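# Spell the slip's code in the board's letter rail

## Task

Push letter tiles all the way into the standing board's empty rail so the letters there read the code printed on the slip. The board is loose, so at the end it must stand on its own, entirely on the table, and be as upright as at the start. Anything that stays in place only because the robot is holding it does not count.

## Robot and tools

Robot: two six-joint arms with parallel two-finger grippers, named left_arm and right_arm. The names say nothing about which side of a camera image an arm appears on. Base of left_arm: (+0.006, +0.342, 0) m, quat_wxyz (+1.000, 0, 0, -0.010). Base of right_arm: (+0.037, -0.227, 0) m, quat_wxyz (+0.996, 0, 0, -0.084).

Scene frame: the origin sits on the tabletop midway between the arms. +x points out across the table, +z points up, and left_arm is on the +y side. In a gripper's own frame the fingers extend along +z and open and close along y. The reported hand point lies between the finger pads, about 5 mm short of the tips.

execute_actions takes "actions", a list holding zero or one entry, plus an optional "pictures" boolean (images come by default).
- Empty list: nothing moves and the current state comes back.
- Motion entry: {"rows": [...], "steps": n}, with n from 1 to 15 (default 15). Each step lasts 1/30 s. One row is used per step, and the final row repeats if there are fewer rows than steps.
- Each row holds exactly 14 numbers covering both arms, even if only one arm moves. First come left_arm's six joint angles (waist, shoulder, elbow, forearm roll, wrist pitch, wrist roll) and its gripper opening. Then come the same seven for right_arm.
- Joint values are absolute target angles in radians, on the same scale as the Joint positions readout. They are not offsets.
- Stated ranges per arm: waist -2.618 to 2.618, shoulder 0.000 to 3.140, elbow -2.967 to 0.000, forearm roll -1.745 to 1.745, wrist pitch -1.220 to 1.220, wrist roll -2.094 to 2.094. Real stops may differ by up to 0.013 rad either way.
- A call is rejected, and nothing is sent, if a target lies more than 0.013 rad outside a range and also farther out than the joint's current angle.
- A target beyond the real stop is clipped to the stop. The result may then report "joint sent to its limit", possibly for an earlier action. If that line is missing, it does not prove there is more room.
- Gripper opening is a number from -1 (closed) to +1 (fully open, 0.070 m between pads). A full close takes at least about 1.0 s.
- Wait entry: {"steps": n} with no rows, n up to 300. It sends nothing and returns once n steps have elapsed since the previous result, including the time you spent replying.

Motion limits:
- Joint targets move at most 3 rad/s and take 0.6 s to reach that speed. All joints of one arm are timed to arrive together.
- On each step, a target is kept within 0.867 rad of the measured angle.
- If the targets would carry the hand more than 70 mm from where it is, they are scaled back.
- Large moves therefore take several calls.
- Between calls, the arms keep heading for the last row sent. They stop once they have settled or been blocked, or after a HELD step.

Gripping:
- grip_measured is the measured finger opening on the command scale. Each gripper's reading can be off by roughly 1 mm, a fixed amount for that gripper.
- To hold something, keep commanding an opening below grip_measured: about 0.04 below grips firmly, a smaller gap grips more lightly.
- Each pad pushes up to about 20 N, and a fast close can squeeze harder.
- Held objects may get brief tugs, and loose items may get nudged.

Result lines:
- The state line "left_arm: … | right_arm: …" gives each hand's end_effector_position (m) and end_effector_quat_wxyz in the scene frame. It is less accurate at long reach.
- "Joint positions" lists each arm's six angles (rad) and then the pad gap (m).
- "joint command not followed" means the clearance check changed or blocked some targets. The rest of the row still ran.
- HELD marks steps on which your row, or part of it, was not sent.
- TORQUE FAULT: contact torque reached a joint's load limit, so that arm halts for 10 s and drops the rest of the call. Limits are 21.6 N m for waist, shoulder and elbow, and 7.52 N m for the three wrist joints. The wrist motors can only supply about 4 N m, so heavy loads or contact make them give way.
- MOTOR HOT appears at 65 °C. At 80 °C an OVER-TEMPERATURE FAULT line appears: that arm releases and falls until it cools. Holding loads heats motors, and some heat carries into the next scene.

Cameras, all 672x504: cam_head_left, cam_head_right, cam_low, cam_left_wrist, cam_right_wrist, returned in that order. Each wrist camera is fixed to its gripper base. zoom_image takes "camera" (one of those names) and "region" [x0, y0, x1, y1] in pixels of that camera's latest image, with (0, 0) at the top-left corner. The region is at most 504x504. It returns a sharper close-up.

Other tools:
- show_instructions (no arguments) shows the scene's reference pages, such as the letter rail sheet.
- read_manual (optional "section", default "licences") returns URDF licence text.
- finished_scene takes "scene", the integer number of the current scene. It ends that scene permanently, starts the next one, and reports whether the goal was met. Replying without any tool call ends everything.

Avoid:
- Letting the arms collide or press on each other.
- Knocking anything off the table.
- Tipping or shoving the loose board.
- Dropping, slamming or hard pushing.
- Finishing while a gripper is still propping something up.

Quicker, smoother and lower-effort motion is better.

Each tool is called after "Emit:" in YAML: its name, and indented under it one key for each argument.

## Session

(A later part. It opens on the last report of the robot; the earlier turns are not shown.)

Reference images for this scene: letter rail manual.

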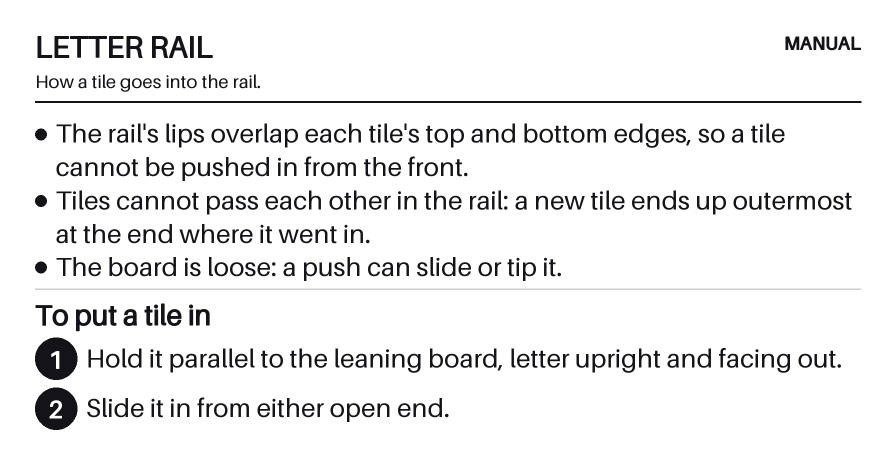

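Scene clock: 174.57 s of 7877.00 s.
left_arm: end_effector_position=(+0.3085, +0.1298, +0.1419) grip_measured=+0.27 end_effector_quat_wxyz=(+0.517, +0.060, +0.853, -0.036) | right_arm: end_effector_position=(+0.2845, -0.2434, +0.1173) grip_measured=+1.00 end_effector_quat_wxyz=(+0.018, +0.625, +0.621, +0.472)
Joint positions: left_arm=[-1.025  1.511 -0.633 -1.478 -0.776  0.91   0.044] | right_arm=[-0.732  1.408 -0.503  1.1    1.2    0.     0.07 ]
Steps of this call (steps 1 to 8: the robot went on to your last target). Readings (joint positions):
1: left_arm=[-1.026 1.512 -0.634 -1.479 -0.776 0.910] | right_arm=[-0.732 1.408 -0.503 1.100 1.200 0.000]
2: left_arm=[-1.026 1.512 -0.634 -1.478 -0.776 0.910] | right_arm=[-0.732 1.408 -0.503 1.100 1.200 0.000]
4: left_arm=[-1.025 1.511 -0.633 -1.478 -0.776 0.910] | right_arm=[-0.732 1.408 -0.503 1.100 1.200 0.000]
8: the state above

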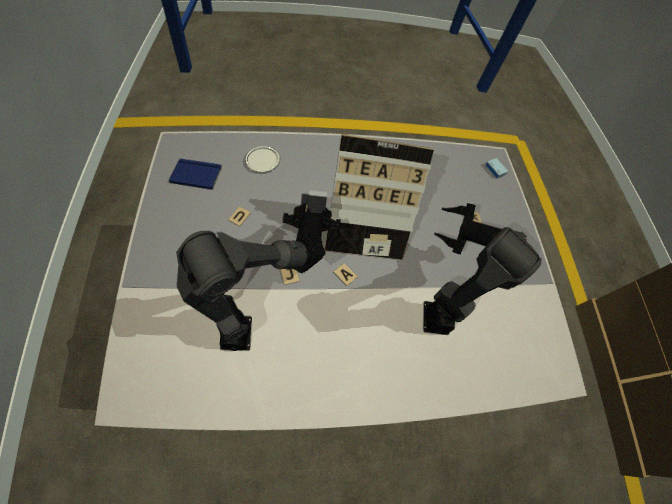

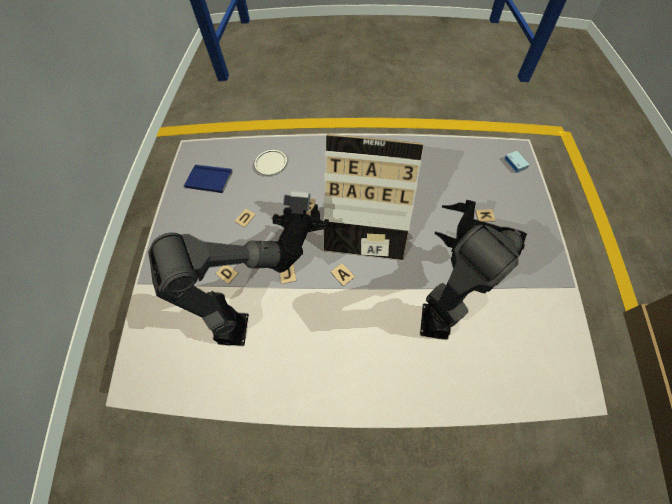

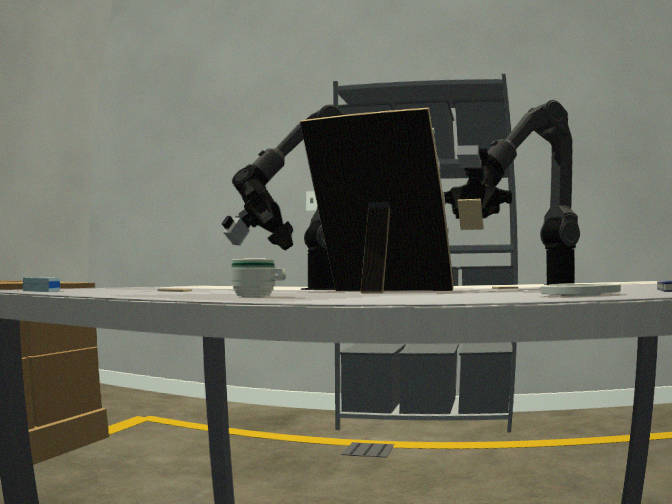

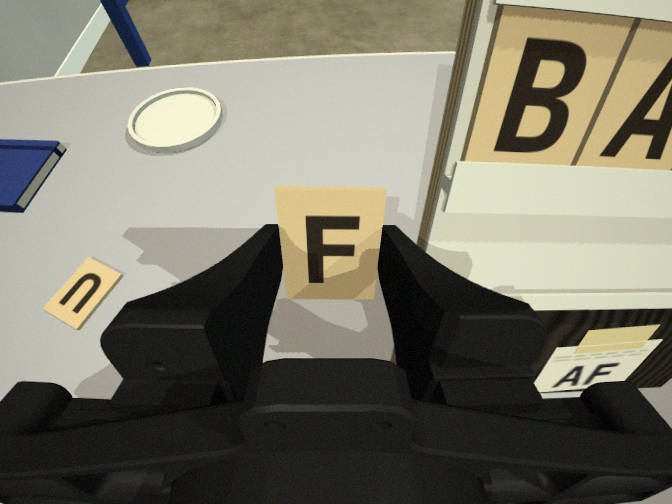

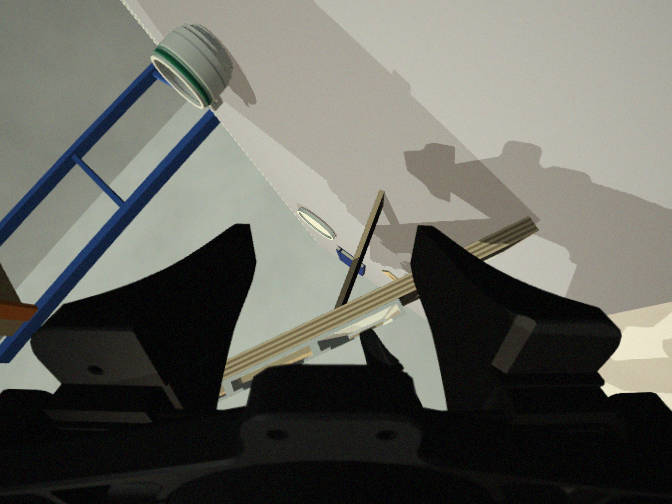

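Emit:
execute_actions:
  actions:
    - {"rows":[[-1.036,1.5244,-0.6455,-1.486,-0.784,0.9095,0.225,-0.732,1.4085,-0.5035,1.1,1.2,0,1],[-1.036,1.5244,-0.6455,-1.486,-0.784,0.9095,0.225,-0.732,1.4085,-0.5035,1.1,1.2,0,1],[-1.0476,1.538,-0.6584,-1.494,-0.792,0.9093,0.225,-0.732,1.4085,-0.5035,1.1,1.2,0,1],[-1.0476,1.538,-0.6584,-1.494,-0.792,0.9093,0.225,-0.732,1.4085,-0.5035,1.1,1.2,0,1],[-1.059,1.5517,-0.6713,-1.502,-0.8,0.909,0.225,-0.732,1.4085,-0.5035,1.1,1.2,0,1],[-1.059,1.5517,-0.6713,-1.502,-0.8,0.909,0.225,-0.732,1.4085,-0.5035,1.1,1.2,0,1],[-1.0703,1.5654,-0.6842,-1.5098,-0.8081,0.9089,0.225,-0.732,1.4085,-0.5035,1.1,1.2,0,1]],"steps":15}
  pictures: false

Emit:
execute_actions:
  actions:
    - {"steps":8}

Emit:
zoom_image:
  camera: "cam_right_wrist"
  region: [335,305,400,350]

Scene clock: 191.27 s of 7877.00 s.
left_arm: end_effector_position=(+0.3070, +0.1116, +0.1397) grip_measured=+0.27 end_effector_quat_wxyz=(+0.518, +0.060, +0.853, -0.036) | right_arm: end_effector_position=(+0.2845, -0.2434, +0.1173) grip_measured=+1.00 end_effector_quat_wxyz=(+0.018, +0.625, +0.621, +0.472)
Joint positions: left_arm=[-1.071  1.566 -0.685 -1.51  -0.808  0.909  0.044] | right_arm=[-0.732  1.408 -0.503  1.1    1.2    0.     0.07 ]
Steps of this call (steps 1 to 15: the robot went on to your last target; steps 16 to 90: nothing new was sent; then 13.20 s passed at rest; steps 91 to 105: all 15 steps of this action). Readings (joint positions):
91: left_arm=[-1.025 1.511 -0.633 -1.478 -0.777 0.910] | right_arm=[-0.732 1.408 -0.503 1.100 1.200 0.000]
92: left_arm=[-1.030 1.516 -0.637 -1.482 -0.781 0.910] | right_arm=[-0.732 1.408 -0.503 1.100 1.200 0.000]
94: left_arm=[-1.044 1.534 -0.654 -1.492 -0.791 0.909] | right_arm=[-0.732 1.408 -0.503 1.100 1.200 0.000]
98: left_arm=[-1.068 1.562 -0.681 -1.508 -0.807 0.909] | right_arm=[-0.732 1.408 -0.503 1.100 1.200 0.000]
105: the state above

Scene clock: 191.53 s of 7877.00 s.
left_arm: end_effector_position=(+0.3070, +0.1116, +0.1397) grip_measured=+0.27 end_effector_quat_wxyz=(+0.518, +0.060, +0.853, -0.036) | right_arm: end_effector_position=(+0.2845, -0.2434, +0.1173) grip_measured=+1.00 end_effector_quat_wxyz=(+0.018, +0.625, +0.621, +0.472)
Joint positions: left_arm=[-1.071  1.566 -0.685 -1.51  -0.808  0.909  0.044] | right_arm=[-0.732  1.408 -0.503  1.1    1.2    0.     0.07 ]
Steps of this call (steps 1 to 8: the robot went on to your last target). Readings (joint positions):
1: left_arm=[-1.071 1.566 -0.685 -1.510 -0.808 0.909] | right_arm=[-0.732 1.408 -0.503 1.100 1.200 0.000]
2: left_arm=[-1.071 1.566 -0.685 -1.510 -0.808 0.909] | right_arm=[-0.732 1.408 -0.503 1.100 1.200 0.000]
4: left_arm=[-1.071 1.566 -0.685 -1.510 -0.808 0.909] | right_arm=[-0.732 1.408 -0.503 1.100 1.200 0.000]
8: the state above

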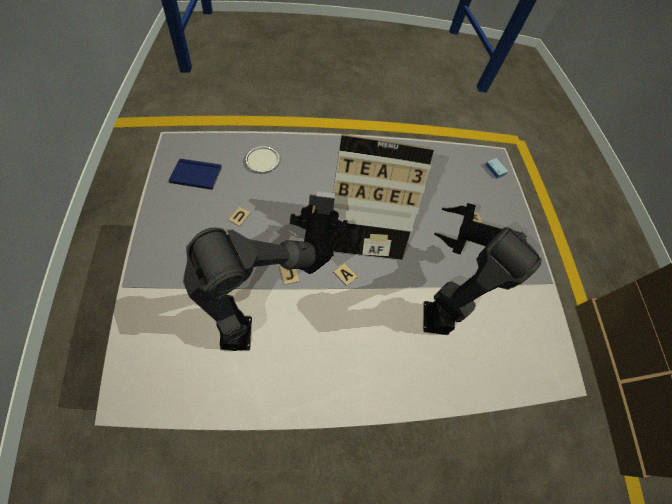

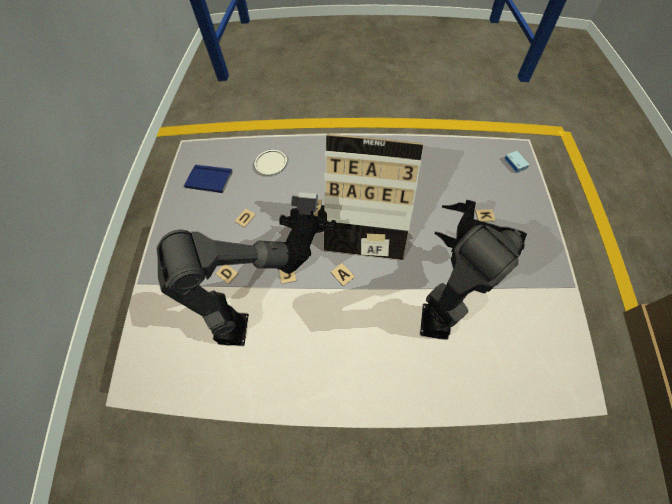

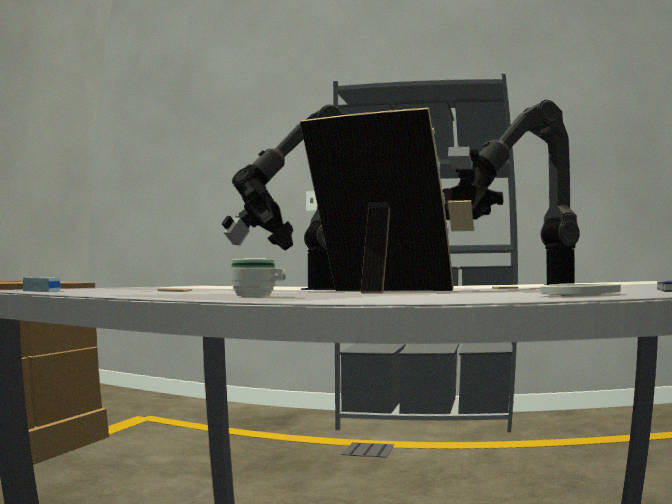

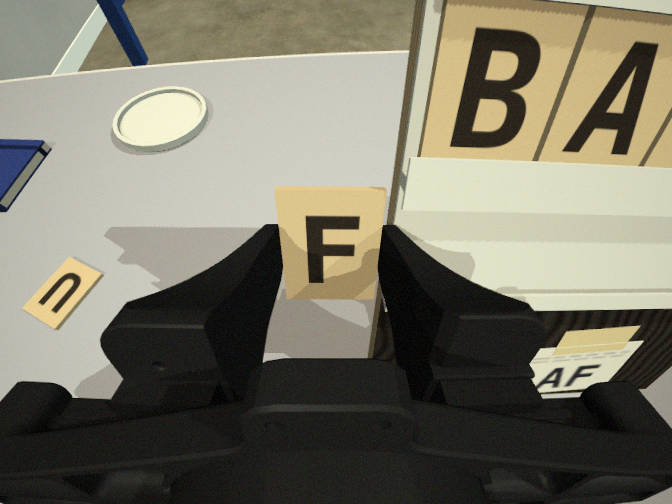

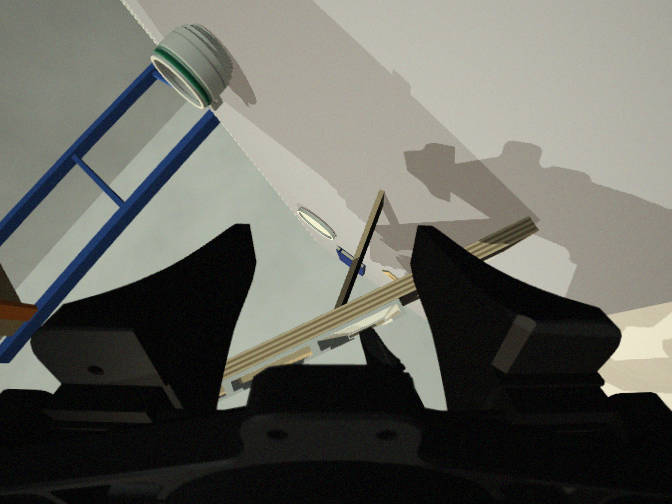

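Region (335, 305, 400, 350) of cam_right_wrist's 672x504 image, scaled by 7.754, with more detail than that image has; it fills the top 349 rows of this view, and the rest is white.

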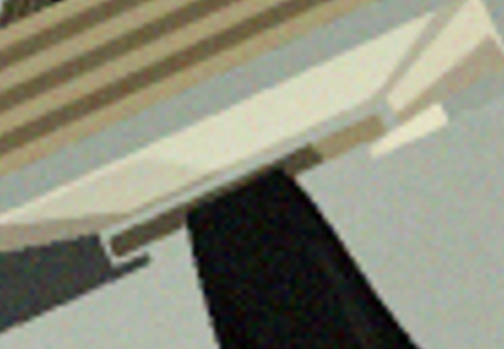

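Emit:
execute_actions:
  actions:
    - {"rows":[[-1.0758,1.5713,-0.6915,-1.5151,-0.8119,0.9109,0.225,-0.732,1.4085,-0.5035,1.1,1.2,0,1],[-1.0812,1.5773,-0.6987,-1.5203,-0.8156,0.913,0.225,-0.732,1.4085,-0.5035,1.1,1.2,0,1],[-1.0867,1.5832,-0.706,-1.5256,-0.8194,0.915,0.225,-0.732,1.4085,-0.5035,1.1,1.2,0,1],[-1.0921,1.5892,-0.7132,-1.5308,-0.8232,0.917,0.225,-0.732,1.4085,-0.5035,1.1,1.2,0,1],[-1.0976,1.5951,-0.7205,-1.5361,-0.827,0.919,0.225,-0.732,1.4085,-0.5035,1.1,1.2,0,1],[-1.103,1.6011,-0.7277,-1.5413,-0.8307,0.9211,0.225,-0.732,1.4085,-0.5035,1.1,1.2,0,1],[-1.1085,1.607,-0.735,-1.5466,-0.8345,0.9231,0.225,-0.732,1.4085,-0.5035,1.1,1.2,0,1],[-1.1135,1.6129,-0.7426,-1.5516,-0.838,0.9254,0.225,-0.732,1.4085,-0.5035,1.1,1.2,0,1],[-1.1184,1.6189,-0.7502,-1.5566,-0.8416,0.9276,0.225,-0.732,1.4085,-0.5035,1.1,1.2,0,1],[-1.1234,1.6248,-0.7578,-1.5616,-0.8451,0.9299,0.225,-0.732,1.4085,-0.5035,1.1,1.2,0,1],[-1.1283,1.6307,-0.7655,-1.5665,-0.8486,0.9322,0.225,-0.732,1.4085,-0.5035,1.1,1.2,0,1],[-1.1333,1.6366,-0.7731,-1.5715,-0.8521,0.9345,0.225,-0.732,1.4085,-0.5035,1.1,1.2,0,1],[-1.1382,1.6426,-0.7807,-1.5765,-0.8557,0.9367,0.225,-0.732,1.4085,-0.5035,1.1,1.2,0,1],[-1.1432,1.6485,-0.7883,-1.5815,-0.8592,0.939,0.225,-0.732,1.4085,-0.5035,1.1,1.2,0,1]],"steps":15}
  pictures: false

Emit:
execute_actions:
  actions:
    - {"steps":6}

Emit:
zoom_image:
  camera: "cam_right_wrist"
  region: [335,305,400,350]

Scene clock: 204.80 s of 7877.00 s.
left_arm: end_effector_position=(+0.3025, +0.0799, +0.1398) grip_measured=+0.27 end_effector_quat_wxyz=(+0.517, +0.060, +0.853, -0.036) | right_arm: end_effector_position=(+0.2845, -0.2434, +0.1173) grip_measured=+1.00 end_effector_quat_wxyz=(+0.018, +0.625, +0.621, +0.472)
Joint positions: left_arm=[-1.144  1.649 -0.789 -1.582 -0.859  0.939  0.044] | right_arm=[-0.732  1.408 -0.503  1.1    1.2    0.     0.07 ]
Steps of this call (steps 1 to 15: the robot went on to your last target; steps 16 to 90: nothing new was sent; then 9.77 s passed at rest; steps 91 to 105: all 15 steps of this action). Readings (joint positions):
91: left_arm=[-1.071 1.566 -0.684 -1.510 -0.808 0.909] | right_arm=[-0.732 1.408 -0.503 1.100 1.200 0.000]
92: left_arm=[-1.075 1.570 -0.689 -1.515 -0.811 0.910] | right_arm=[-0.732 1.408 -0.503 1.100 1.200 0.000]
94: left_arm=[-1.087 1.583 -0.706 -1.527 -0.819 0.915] | right_arm=[-0.732 1.408 -0.503 1.100 1.200 0.000]
98: left_arm=[-1.110 1.608 -0.737 -1.548 -0.835 0.924] | right_arm=[-0.732 1.408 -0.503 1.100 1.200 0.000]
105: the state above

Scene clock: 205.00 s of 7877.00 s.
left_arm: end_effector_position=(+0.3024, +0.0796, +0.1397) grip_measured=+0.27 end_effector_quat_wxyz=(+0.517, +0.060, +0.853, -0.036) | right_arm: end_effector_position=(+0.2845, -0.2434, +0.1173) grip_measured=+1.00 end_effector_quat_wxyz=(+0.018, +0.625, +0.621, +0.472)
Joint positions: left_arm=[-1.144  1.65  -0.79  -1.582 -0.859  0.939  0.044] | right_arm=[-0.732  1.408 -0.503  1.1    1.2    0.     0.07 ]
Steps of this call (steps 1 to 6: the robot went on to your last target). Readings (joint positions):
1: left_arm=[-1.144 1.650 -0.790 -1.582 -0.859 0.939] | right_arm=[-0.732 1.408 -0.503 1.100 1.200 0.000]
2: left_arm=[-1.144 1.650 -0.790 -1.582 -0.859 0.939] | right_arm=[-0.732 1.408 -0.503 1.100 1.200 0.000]
4: left_arm=[-1.144 1.650 -0.790 -1.582 -0.859 0.939] | right_arm=[-0.732 1.408 -0.503 1.100 1.200 0.000]
6: the state above

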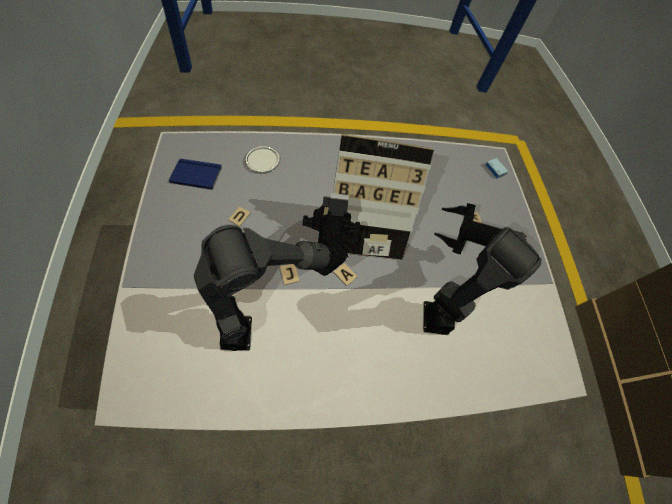

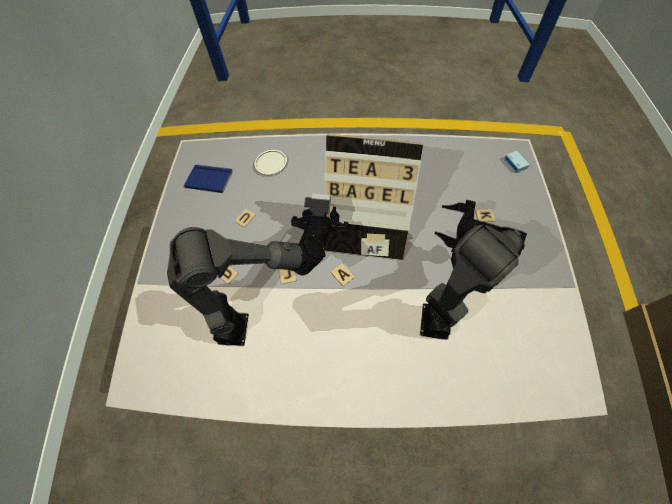

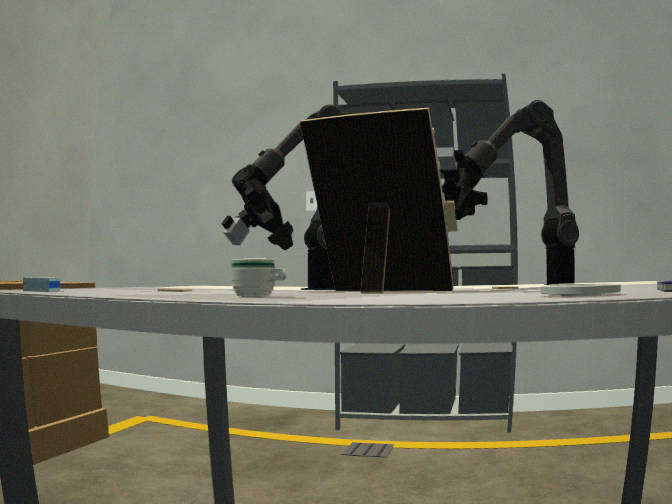

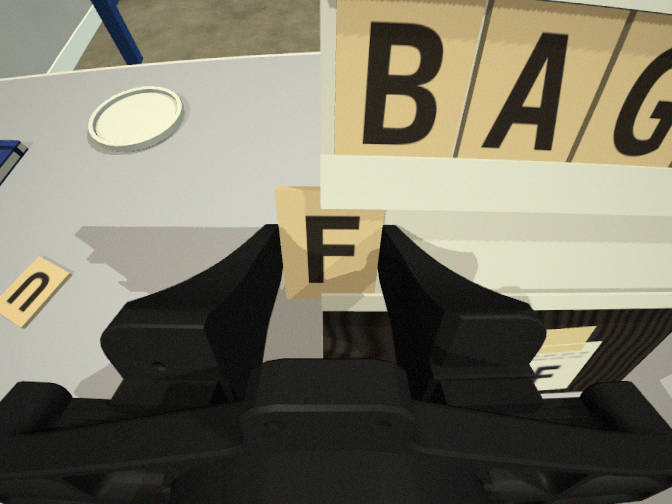

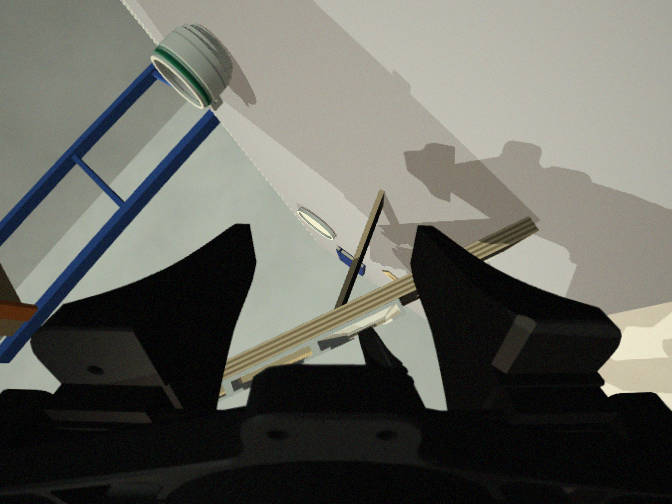

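Region (335, 305, 400, 350) of cam_right_wrist's 672x504 image, scaled by 7.754, with more detail than that image has; it fills the top 349 rows of this view, and the rest is white.

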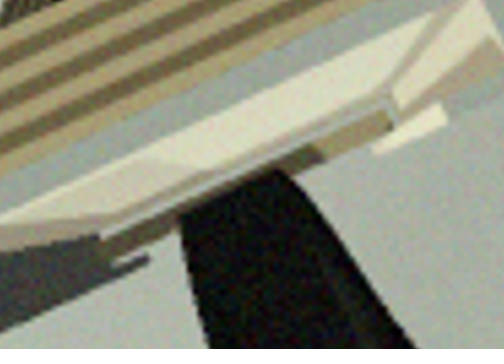

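Emit:
execute_actions:
  actions:
    - {"rows":[[-1.1484,1.6555,-0.7976,-1.587,-0.863,0.9419,0.225,-0.732,1.4085,-0.5035,1.1,1.2,0,1],[-1.1536,1.6624,-0.8069,-1.5925,-0.8668,0.9449,0.225,-0.732,1.4085,-0.5035,1.1,1.2,0,1],[-1.1588,1.6694,-0.8162,-1.598,-0.8707,0.9478,0.225,-0.732,1.4085,-0.5035,1.1,1.2,0,1],[-1.164,1.6764,-0.8255,-1.6035,-0.8745,0.9507,0.225,-0.732,1.4085,-0.5035,1.1,1.2,0,1],[-1.1692,1.6833,-0.8348,-1.609,-0.8783,0.9537,0.225,-0.732,1.4085,-0.5035,1.1,1.2,0,1],[-1.1744,1.6903,-0.8441,-1.6145,-0.8821,0.9566,0.225,-0.732,1.4085,-0.5035,1.1,1.2,0,1],[-1.179,1.6973,-0.8538,-1.6197,-0.8856,0.9598,0.225,-0.732,1.4085,-0.5035,1.1,1.2,0,1],[-1.1836,1.7042,-0.8635,-1.6249,-0.8892,0.9631,0.225,-0.732,1.4085,-0.5035,1.1,1.2,0,1],[-1.1883,1.7112,-0.8733,-1.6301,-0.8927,0.9663,0.225,-0.732,1.4085,-0.5035,1.1,1.2,0,1],[-1.1929,1.7182,-0.883,-1.6352,-0.8962,0.9695,0.225,-0.732,1.4085,-0.5035,1.1,1.2,0,1],[-1.1975,1.7251,-0.8927,-1.6404,-0.8998,0.9728,0.225,-0.732,1.4085,-0.5035,1.1,1.2,0,1],[-1.2021,1.7321,-0.9024,-1.6456,-0.9033,0.976,0.225,-0.732,1.4085,-0.5035,1.1,1.2,0,1]],"steps":15}
  pictures: false

Emit:
execute_actions:
  actions:
    - {"rows":[[-1.2021,1.7321,-0.9024,-1.6456,-0.9033,0.976,0.5,-0.732,1.4085,-0.5035,1.1,1.2,0,1]],"steps":9}
  pictures: false

Emit:
execute_actions:
  actions:
    - {"rows":[[-1.319,1.6458,-0.8764,-1.74,-0.9988,1.035,0.5,-0.732,1.4085,-0.5035,1.1,1.2,0,1]],"steps":12}

Emit:
execute_actions:
  actions:
    - {"rows":[[-1.4,1.5,-0.85,0,1.0,-1.783,0.6,-0.732,1.4085,-0.5035,1.1,1.2,0,1]],"steps":15}
  pictures: false

Emit:
execute_actions:
  actions:
    - {"steps":35}
  pictures: false

Emit:
execute_actions:
  actions:
    - {"rows":[[-1.0636,1.8855,-1.2239,0,0.9964,-1.783,0.6,-0.732,1.4085,-0.5035,1.1,1.2,0,1]],"steps":15}
  pictures: false

Emit:
execute_actions:
  actions:
    - {"steps":15}

Scene clock: 226.07 s of 7877.00 s.
left_arm: end_effector_position=(+0.2980, +0.0479, +0.1397) grip_measured=+0.27 end_effector_quat_wxyz=(+0.517, +0.060, +0.853, -0.037) | right_arm: end_effector_position=(+0.2845, -0.2434, +0.1173) grip_measured=+1.00 end_effector_quat_wxyz=(+0.018, +0.625, +0.621, +0.472)
Joint positions: left_arm=[-1.203  1.733 -0.904 -1.646 -0.903  0.977  0.044] | right_arm=[-0.732  1.408 -0.503  1.1    1.2    0.     0.07 ]
Steps of this call (steps 1 to 15: the robot went on to your last target; steps 16 to 90: nothing new was sent; then 17.57 s passed at rest; steps 91 to 105: all 15 steps of this action). Readings (joint positions):
91: left_arm=[-1.143 1.649 -0.789 -1.582 -0.859 0.939] | right_arm=[-0.732 1.408 -0.503 1.100 1.200 0.000]
92: left_arm=[-1.146 1.652 -0.793 -1.585 -0.862 0.940] | right_arm=[-0.732 1.408 -0.503 1.100 1.200 0.000]
94: left_arm=[-1.158 1.668 -0.815 -1.598 -0.870 0.947] | right_arm=[-0.732 1.408 -0.503 1.100 1.200 0.000]
98: left_arm=[-1.179 1.697 -0.855 -1.620 -0.886 0.960] | right_arm=[-0.732 1.408 -0.503 1.100 1.200 0.000]
105: the state above

Scene clock: 226.37 s of 7877.00 s.
left_arm: end_effector_position=(+0.2979, +0.0480, +0.1397) grip_measured=+0.50 end_effector_quat_wxyz=(+0.517, +0.060, +0.853, -0.036) | right_arm: end_effector_position=(+0.2845, -0.2434, +0.1173) grip_measured=+1.00 end_effector_quat_wxyz=(+0.018, +0.625, +0.621, +0.472)
Joint positions: left_arm=[-1.203  1.733 -0.904 -1.646 -0.903  0.977  0.052] | right_arm=[-0.732  1.408 -0.503  1.1    1.2    0.     0.07 ]
Steps of this call (steps 1 to 9: all 9 steps of this action). Readings (joint positions):
1: left_arm=[-1.203 1.733 -0.904 -1.646 -0.903 0.977] | right_arm=[-0.732 1.408 -0.503 1.100 1.200 0.000]
2: left_arm=[-1.203 1.733 -0.904 -1.646 -0.903 0.977] | right_arm=[-0.732 1.408 -0.503 1.100 1.200 0.000]
4: left_arm=[-1.203 1.733 -0.904 -1.646 -0.903 0.977] | right_arm=[-0.732 1.408 -0.503 1.100 1.200 0.000]
8: left_arm=[-1.203 1.733 -0.904 -1.646 -0.903 0.977] | right_arm=[-0.732 1.408 -0.503 1.100 1.200 0.000]
9: the state above

Scene clock: 226.77 s of 7877.00 s.
left_arm: end_effector_position=(+0.2635, +0.0519, +0.1616) grip_measured=+0.50 end_effector_quat_wxyz=(+0.523, +0.065, +0.849, -0.038) | right_arm: end_effector_position=(+0.2845, -0.2434, +0.1173) grip_measured=+1.00 end_effector_quat_wxyz=(+0.018, +0.625, +0.621, +0.472)
Joint positions: left_arm=[-1.321  1.643 -0.876 -1.74  -1.001  1.036  0.052] | right_arm=[-0.732  1.408 -0.503  1.1    1.2    0.     0.07 ]
Steps of this call (steps 1 to 12: all 12 steps of this action). Readings (joint positions):
1: left_arm=[-1.204 1.732 -0.903 -1.647 -0.904 0.977] | right_arm=[-0.732 1.408 -0.503 1.100 1.200 0.000]
2: left_arm=[-1.210 1.728 -0.901 -1.652 -0.910 0.979] | right_arm=[-0.732 1.408 -0.503 1.100 1.200 0.000]
4: left_arm=[-1.241 1.704 -0.894 -1.678 -0.937 0.996] | right_arm=[-0.732 1.408 -0.503 1.100 1.200 0.000]
8: left_arm=[-1.317 1.646 -0.877 -1.738 -0.998 1.034] | right_arm=[-0.732 1.408 -0.503 1.100 1.200 0.000]
12: the state above

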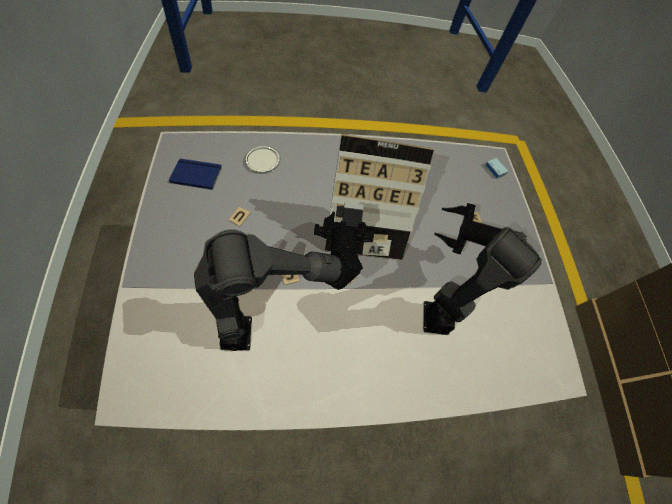

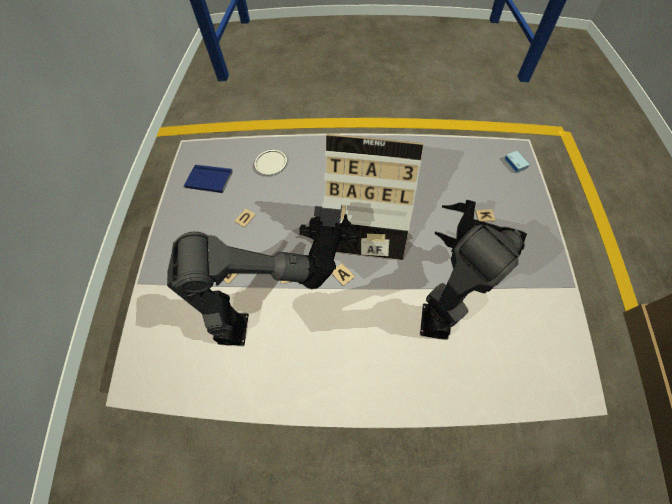

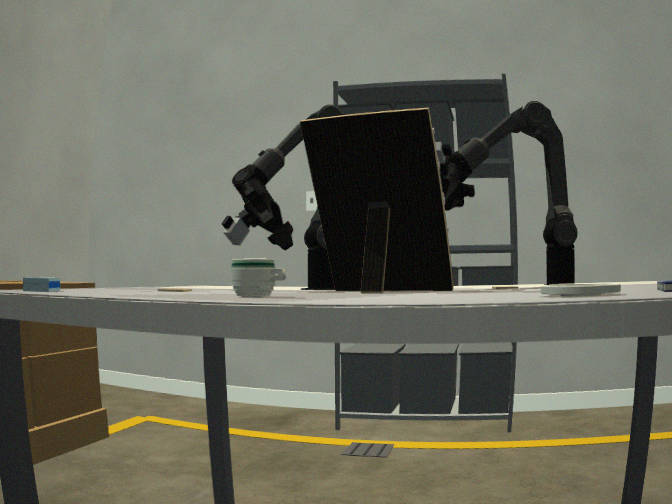

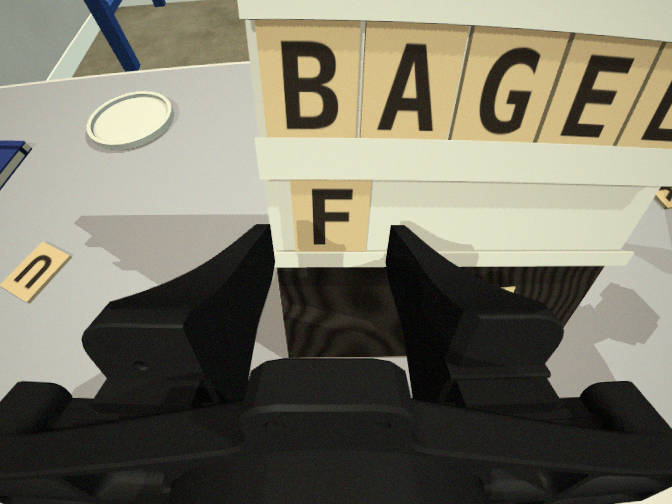

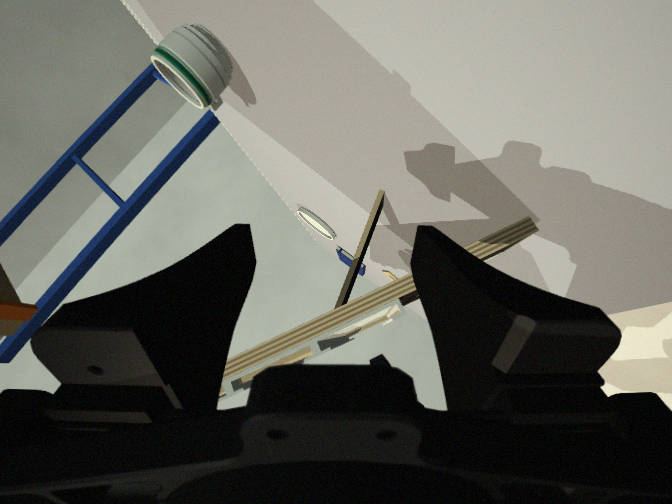

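Scene clock: 227.27 s of 7877.00 s.
left_arm: end_effector_position=(+0.1873, -0.0665, +0.1893) grip_measured=+0.60 end_effector_quat_wxyz=(+0.435, +0.174, +0.815, -0.340) | right_arm: end_effector_position=(+0.2845, -0.2434, +0.1173) grip_measured=+1.00 end_effector_quat_wxyz=(+0.018, +0.625, +0.621, +0.472)
Joint positions: left_arm=[-1.356  1.578 -0.865 -1.23  -0.49   0.525  0.056] | right_arm=[-0.732  1.408 -0.503  1.1    1.2    0.     0.07 ]
Steps of this call (steps 1 to 15: all 15 steps of this action). Readings (joint positions):
1: left_arm=[-1.320 1.643 -0.876 -1.740 -0.999 1.035] | right_arm=[-0.732 1.408 -0.503 1.100 1.200 0.000]
2: left_arm=[-1.320 1.643 -0.876 -1.733 -0.992 1.028] | right_arm=[-0.732 1.408 -0.503 1.100 1.200 0.000]
4: left_arm=[-1.322 1.640 -0.875 -1.701 -0.959 0.995] | right_arm=[-0.732 1.408 -0.503 1.100 1.200 0.000]
8: left_arm=[-1.333 1.618 -0.871 -1.568 -0.827 0.862] | right_arm=[-0.732 1.408 -0.503 1.100 1.200 0.000]
15: the state above

Scene clock: 228.43 s of 7877.00 s.
left_arm: end_effector_position=(+0.0387, +0.0887, +0.0705) grip_measured=+0.60 end_effector_quat_wxyz=(-0.014, -0.121, +0.992, -0.029) | right_arm: end_effector_position=(+0.2845, -0.2434, +0.1173) grip_measured=+1.00 end_effector_quat_wxyz=(+0.018, +0.625, +0.621, +0.472)
Joint positions: left_arm=[-1.399  1.502 -0.85  -0.037  0.95  -1.642  0.056] | right_arm=[-0.732  1.408 -0.503  1.1    1.2    0.     0.07 ]
Steps of this call (steps 1 to 35: the robot went on to your last target). Readings (joint positions):
1: left_arm=[-1.359 1.574 -0.864 -1.180 -0.439 0.475] | right_arm=[-0.732 1.408 -0.503 1.100 1.200 0.000]
2: left_arm=[-1.361 1.569 -0.863 -1.129 -0.388 0.424] | right_arm=[-0.732 1.408 -0.503 1.100 1.200 0.000]
4: left_arm=[-1.366 1.561 -0.861 -1.025 -0.284 0.320] | right_arm=[-0.732 1.408 -0.503 1.100 1.200 0.000]
8: left_arm=[-1.374 1.547 -0.859 -0.810 -0.070 0.106] | right_arm=[-0.732 1.408 -0.503 1.100 1.200 0.000]
35: the state above

Scene clock: 228.93 s of 7877.00 s.
left_arm: end_effector_position=(+0.1658, +0.0369, +0.0404) grip_measured=+0.60 end_effector_quat_wxyz=(+0.000, -0.340, +0.941, +0.000) | right_arm: end_effector_position=(+0.2845, -0.2434, +0.1173) grip_measured=+1.00 end_effector_quat_wxyz=(+0.018, +0.625, +0.621, +0.472)
Joint positions: left_arm=[-1.07   1.878 -1.215  0.     0.995 -1.783  0.056] | right_arm=[-0.732  1.408 -0.503  1.1    1.2    0.     0.07 ]
Steps of this call (steps 1 to 15: all 15 steps of this action). Readings (joint positions):
1: left_arm=[-1.398 1.502 -0.851 -0.028 0.962 -1.678] | right_arm=[-0.732 1.408 -0.503 1.100 1.200 0.000]
2: left_arm=[-1.393 1.507 -0.855 -0.023 0.971 -1.710] | right_arm=[-0.732 1.408 -0.503 1.100 1.200 0.000]
4: left_arm=[-1.366 1.537 -0.886 -0.017 0.979 -1.756] | right_arm=[-0.732 1.408 -0.503 1.100 1.200 0.000]
8: left_arm=[-1.252 1.667 -1.016 -0.009 0.988 -1.783] | right_arm=[-0.732 1.408 -0.503 1.100 1.200 0.000]
15: the state above

Scene clock: 229.43 s of 7877.00 s.
left_arm: end_effector_position=(+0.1690, +0.0358, +0.0401) grip_measured=+0.60 end_effector_quat_wxyz=(+0.000, -0.343, +0.939, -0.000) | right_arm: end_effector_position=(+0.2845, -0.2434, +0.1173) grip_measured=+1.00 end_effector_quat_wxyz=(+0.018, +0.625, +0.621, +0.472)
Joint positions: left_arm=[-1.064  1.886 -1.225  0.001  0.997 -1.783  0.056] | right_arm=[-0.732  1.408 -0.503  1.1    1.2    0.     0.07 ]
Steps of this call (steps 1 to 15: the robot went on to your last target). Readings (joint positions):
1: left_arm=[-1.063 1.886 -1.222 0.001 0.996 -1.783] | right_arm=[-0.732 1.408 -0.503 1.100 1.200 0.000]
2: left_arm=[-1.061 1.889 -1.225 0.001 0.996 -1.783] | right_arm=[-0.732 1.408 -0.503 1.100 1.200 0.000]
4: left_arm=[-1.062 1.887 -1.225 0.001 0.997 -1.783] | right_arm=[-0.732 1.408 -0.503 1.100 1.200 0.000]
8: left_arm=[-1.063 1.886 -1.225 0.001 0.997 -1.783] | right_arm=[-0.732 1.408 -0.503 1.100 1.200 0.000]
15: the state above
All arms were judged still, so your last target was given up. Only a new action makes them travel on or press farther. Fingers that are still opening or closing keep moving.

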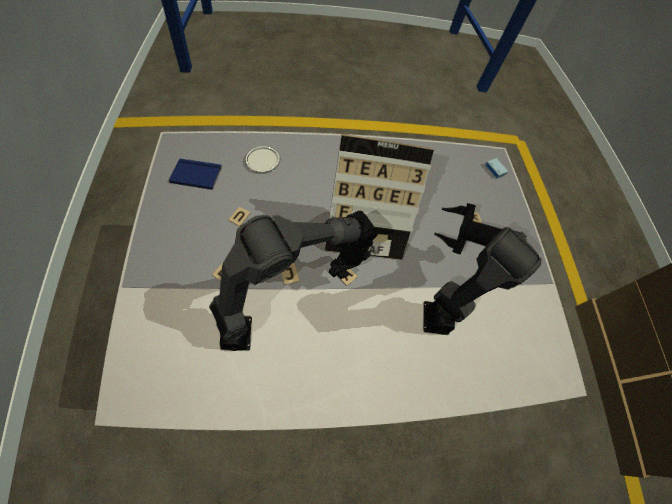

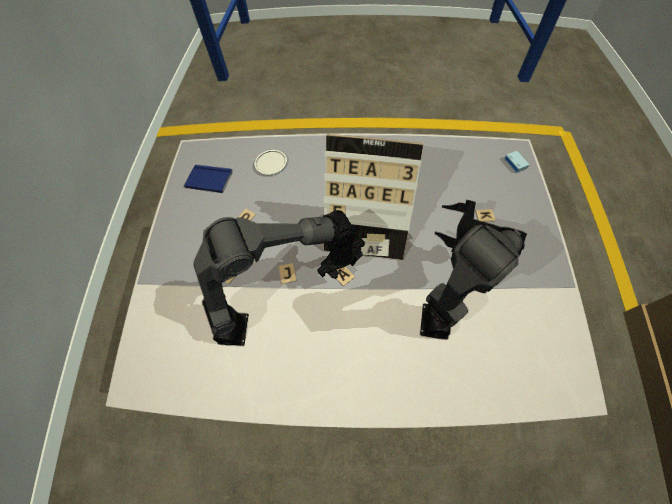

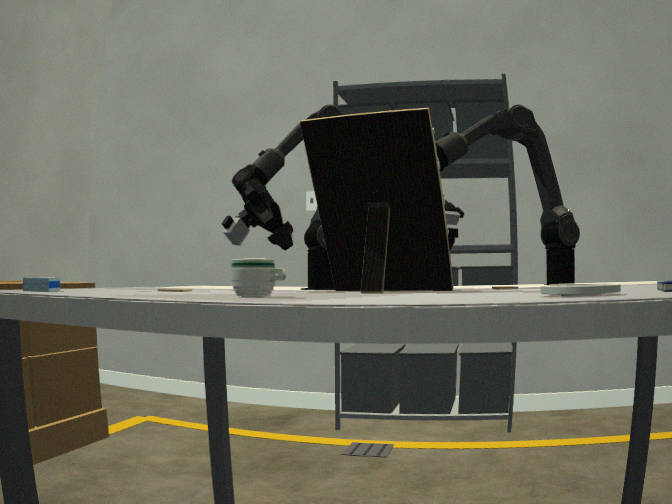

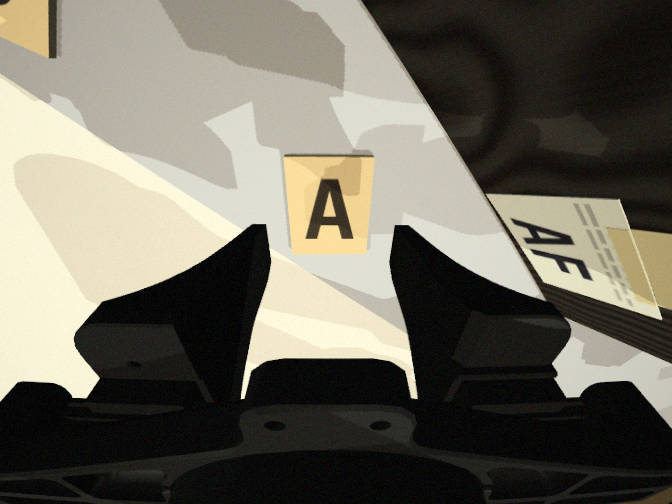

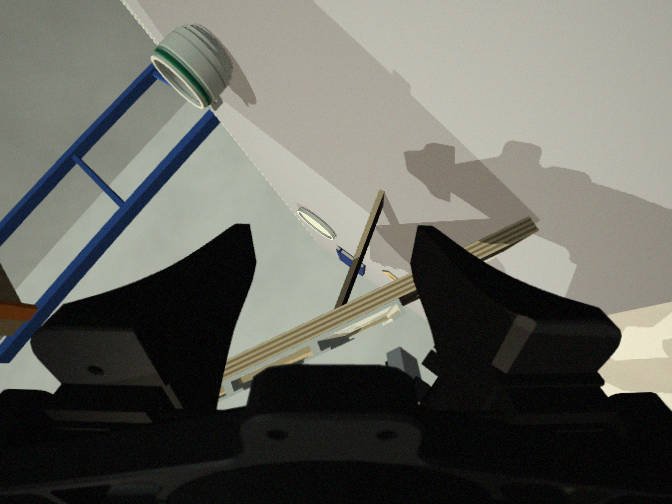

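Emit:
execute_actions:
  actions:
    - {"rows":[[-1.0566,1.915,-1.194,0,0.937,-1.776,0.6,-0.732,1.4085,-0.5035,1.1,1.2,0,1],[-1.0566,1.915,-1.194,0,0.937,-1.776,0.6,-0.732,1.4085,-0.5035,1.1,1.2,0,1],[-1.0566,1.915,-1.194,0,0.937,-1.776,0.6,-0.732,1.4085,-0.5035,1.1,1.2,0,1],[-1.0566,1.915,-1.194,0,0.937,-1.776,0.6,-0.732,1.4085,-0.5035,1.1,1.2,0,1],[-1.0566,1.93,-1.179,0,0.907,-1.776,0.6,-0.732,1.4085,-0.5035,1.1,1.2,0,1],[-1.0566,1.93,-1.179,0,0.907,-1.776,0.6,-0.732,1.4085,-0.5035,1.1,1.2,0,1],[-1.0566,1.938,-1.171,0,0.891,-1.776,0.6,-0.732,1.4085,-0.5035,1.1,1.2,0,1],[-1.0566,1.938,-1.171,0,0.891,-1.776,0.6,-0.732,1.4085,-0.5035,1.1,1.2,0,1],[-1.0566,1.943,-1.1665,0,0.8815,-1.776,0.6,-0.732,1.4085,-0.5035,1.1,1.2,0,1],[-1.0566,1.943,-1.1665,0,0.8815,-1.776,0.6,-0.732,1.4085,-0.5035,1.1,1.2,0,1],[-1.0566,1.946,-1.1636,0,0.8756,-1.776,0.6,-0.732,1.4085,-0.5035,1.1,1.2,0,1],[-1.0566,1.948,-1.1617,0,0.8717,-1.776,0.6,-0.732,1.4085,-0.5035,1.1,1.2,0,1]],"steps":15}
  pictures: false

Emit:
execute_actions:
  actions:
    - {"rows":[[-1.0566,1.948,-1.1617,0,0.8717,-1.776,0.55,-0.732,1.4085,-0.5035,1.1,1.2,0,1],[-1.0566,1.948,-1.1617,0,0.8717,-1.776,0.5,-0.732,1.4085,-0.5035,1.1,1.2,0,1],[-1.0566,1.948,-1.1617,0,0.8717,-1.776,0.45,-0.732,1.4085,-0.5035,1.1,1.2,0,1],[-1.0566,1.948,-1.1617,0,0.8717,-1.776,0.4,-0.732,1.4085,-0.5035,1.1,1.2,0,1],[-1.0566,1.948,-1.1617,0,0.8717,-1.776,0.36,-0.732,1.4085,-0.5035,1.1,1.2,0,1],[-1.0566,1.948,-1.1617,0,0.8717,-1.776,0.33,-0.732,1.4085,-0.5035,1.1,1.2,0,1],[-1.0566,1.948,-1.1617,0,0.8717,-1.776,0.31,-0.732,1.4085,-0.5035,1.1,1.2,0,1],[-1.0566,1.948,-1.1617,0,0.8717,-1.776,0.29,-0.732,1.4085,-0.5035,1.1,1.2,0,1],[-1.0566,1.948,-1.1617,0,0.8717,-1.776,0.27,-0.732,1.4085,-0.5035,1.1,1.2,0,1],[-1.0566,1.948,-1.1617,0,0.8717,-1.776,0.25,-0.732,1.4085,-0.5035,1.1,1.2,0,1],[-1.0566,1.948,-1.1617,0,0.8717,-1.776,0.225,-0.732,1.4085,-0.5035,1.1,1.2,0,1]],"steps":15}

Scene clock: 246.67 s of 7877.00 s.
left_arm: end_effector_position=(+0.1705, +0.0375, +0.0048) grip_measured=+0.60 end_effector_quat_wxyz=(-0.000, -0.342, +0.940, -0.000) | right_arm: end_effector_position=(+0.2845, -0.2434, +0.1173) grip_measured=+1.00 end_effector_quat_wxyz=(+0.018, +0.625, +0.621, +0.472)
Joint positions: left_arm=[-1.057  1.948 -1.161 -0.     0.871 -1.776  0.056] | right_arm=[-0.732  1.408 -0.503  1.1    1.2    0.     0.07 ]
Steps of this call (steps 1 to 90: nothing new was sent; then 13.73 s passed at rest; steps 91 to 105: all 15 steps of this action). Readings (joint positions):
91: left_arm=[-1.064 1.886 -1.223 -0.000 0.995 -1.783] | right_arm=[-0.732 1.408 -0.503 1.100 1.200 0.000]
92: left_arm=[-1.064 1.887 -1.220 -0.000 0.988 -1.782] | right_arm=[-0.732 1.408 -0.503 1.100 1.200 0.000]
94: left_arm=[-1.061 1.901 -1.205 -0.000 0.957 -1.778] | right_arm=[-0.732 1.408 -0.503 1.100 1.200 0.000]
98: left_arm=[-1.058 1.935 -1.173 -0.000 0.896 -1.776] | right_arm=[-0.732 1.408 -0.503 1.100 1.200 0.000]
105: the state above

Scene clock: 247.17 s of 7877.00 s.
left_arm: end_effector_position=(+0.1706, +0.0376, +0.0048) grip_measured=+0.27 end_effector_quat_wxyz=(-0.000, -0.343, +0.939, +0.000) | right_arm: end_effector_position=(+0.2845, -0.2434, +0.1173) grip_measured=+1.00 end_effector_quat_wxyz=(+0.018, +0.625, +0.621, +0.472)
Joint positions: left_arm=[-1.057  1.948 -1.161 -0.     0.871 -1.776  0.044] | right_arm=[-0.732  1.408 -0.503  1.1    1.2    0.     0.07 ]
Steps of this call (steps 1 to 15: all 15 steps of this action). Readings (joint positions):
1: left_arm=[-1.057 1.948 -1.161 -0.000 0.871 -1.776] | right_arm=[-0.732 1.408 -0.503 1.100 1.200 0.000]
2: left_arm=[-1.057 1.948 -1.161 -0.000 0.871 -1.776] | right_arm=[-0.732 1.408 -0.503 1.100 1.200 0.000]
4: left_arm=[-1.057 1.948 -1.161 -0.000 0.871 -1.776] | right_arm=[-0.732 1.408 -0.503 1.100 1.200 0.000]
8: left_arm=[-1.057 1.948 -1.161 -0.000 0.871 -1.776] | right_arm=[-0.732 1.408 -0.503 1.100 1.200 0.000]
15: the state above

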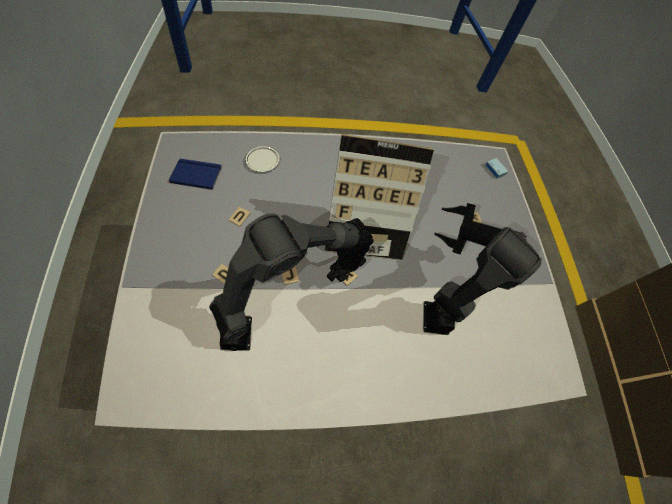

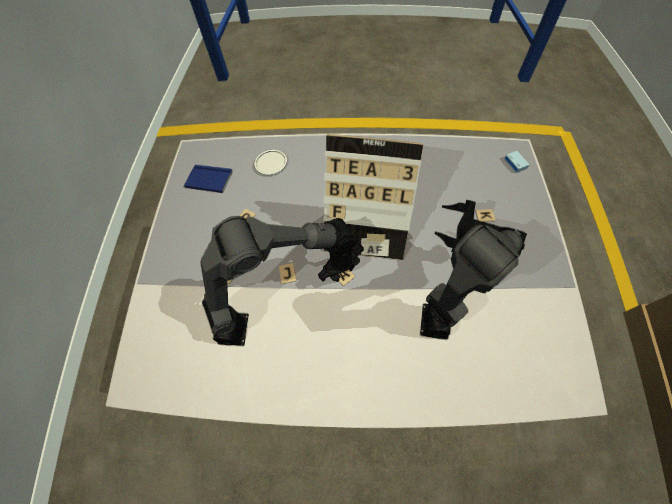

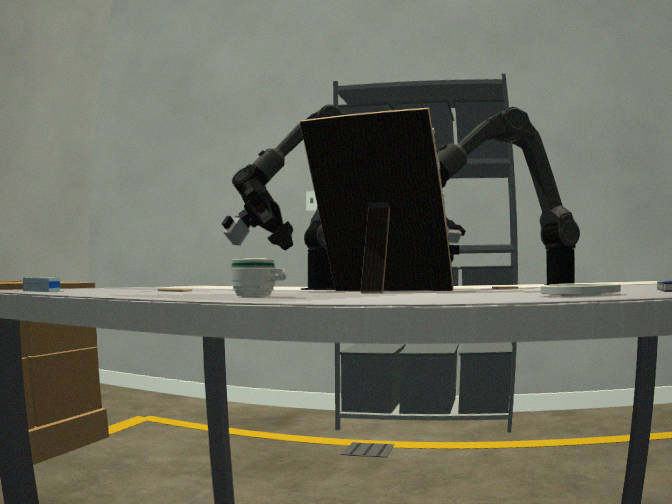

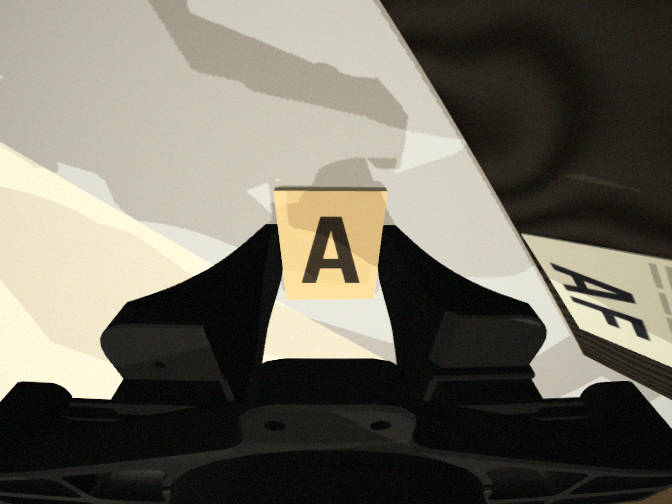

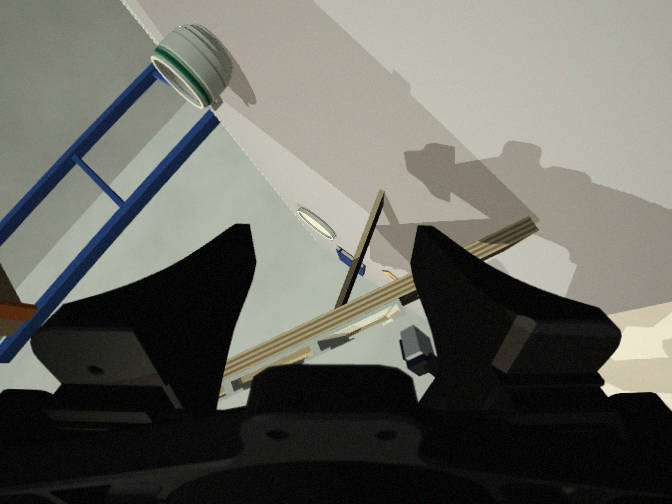

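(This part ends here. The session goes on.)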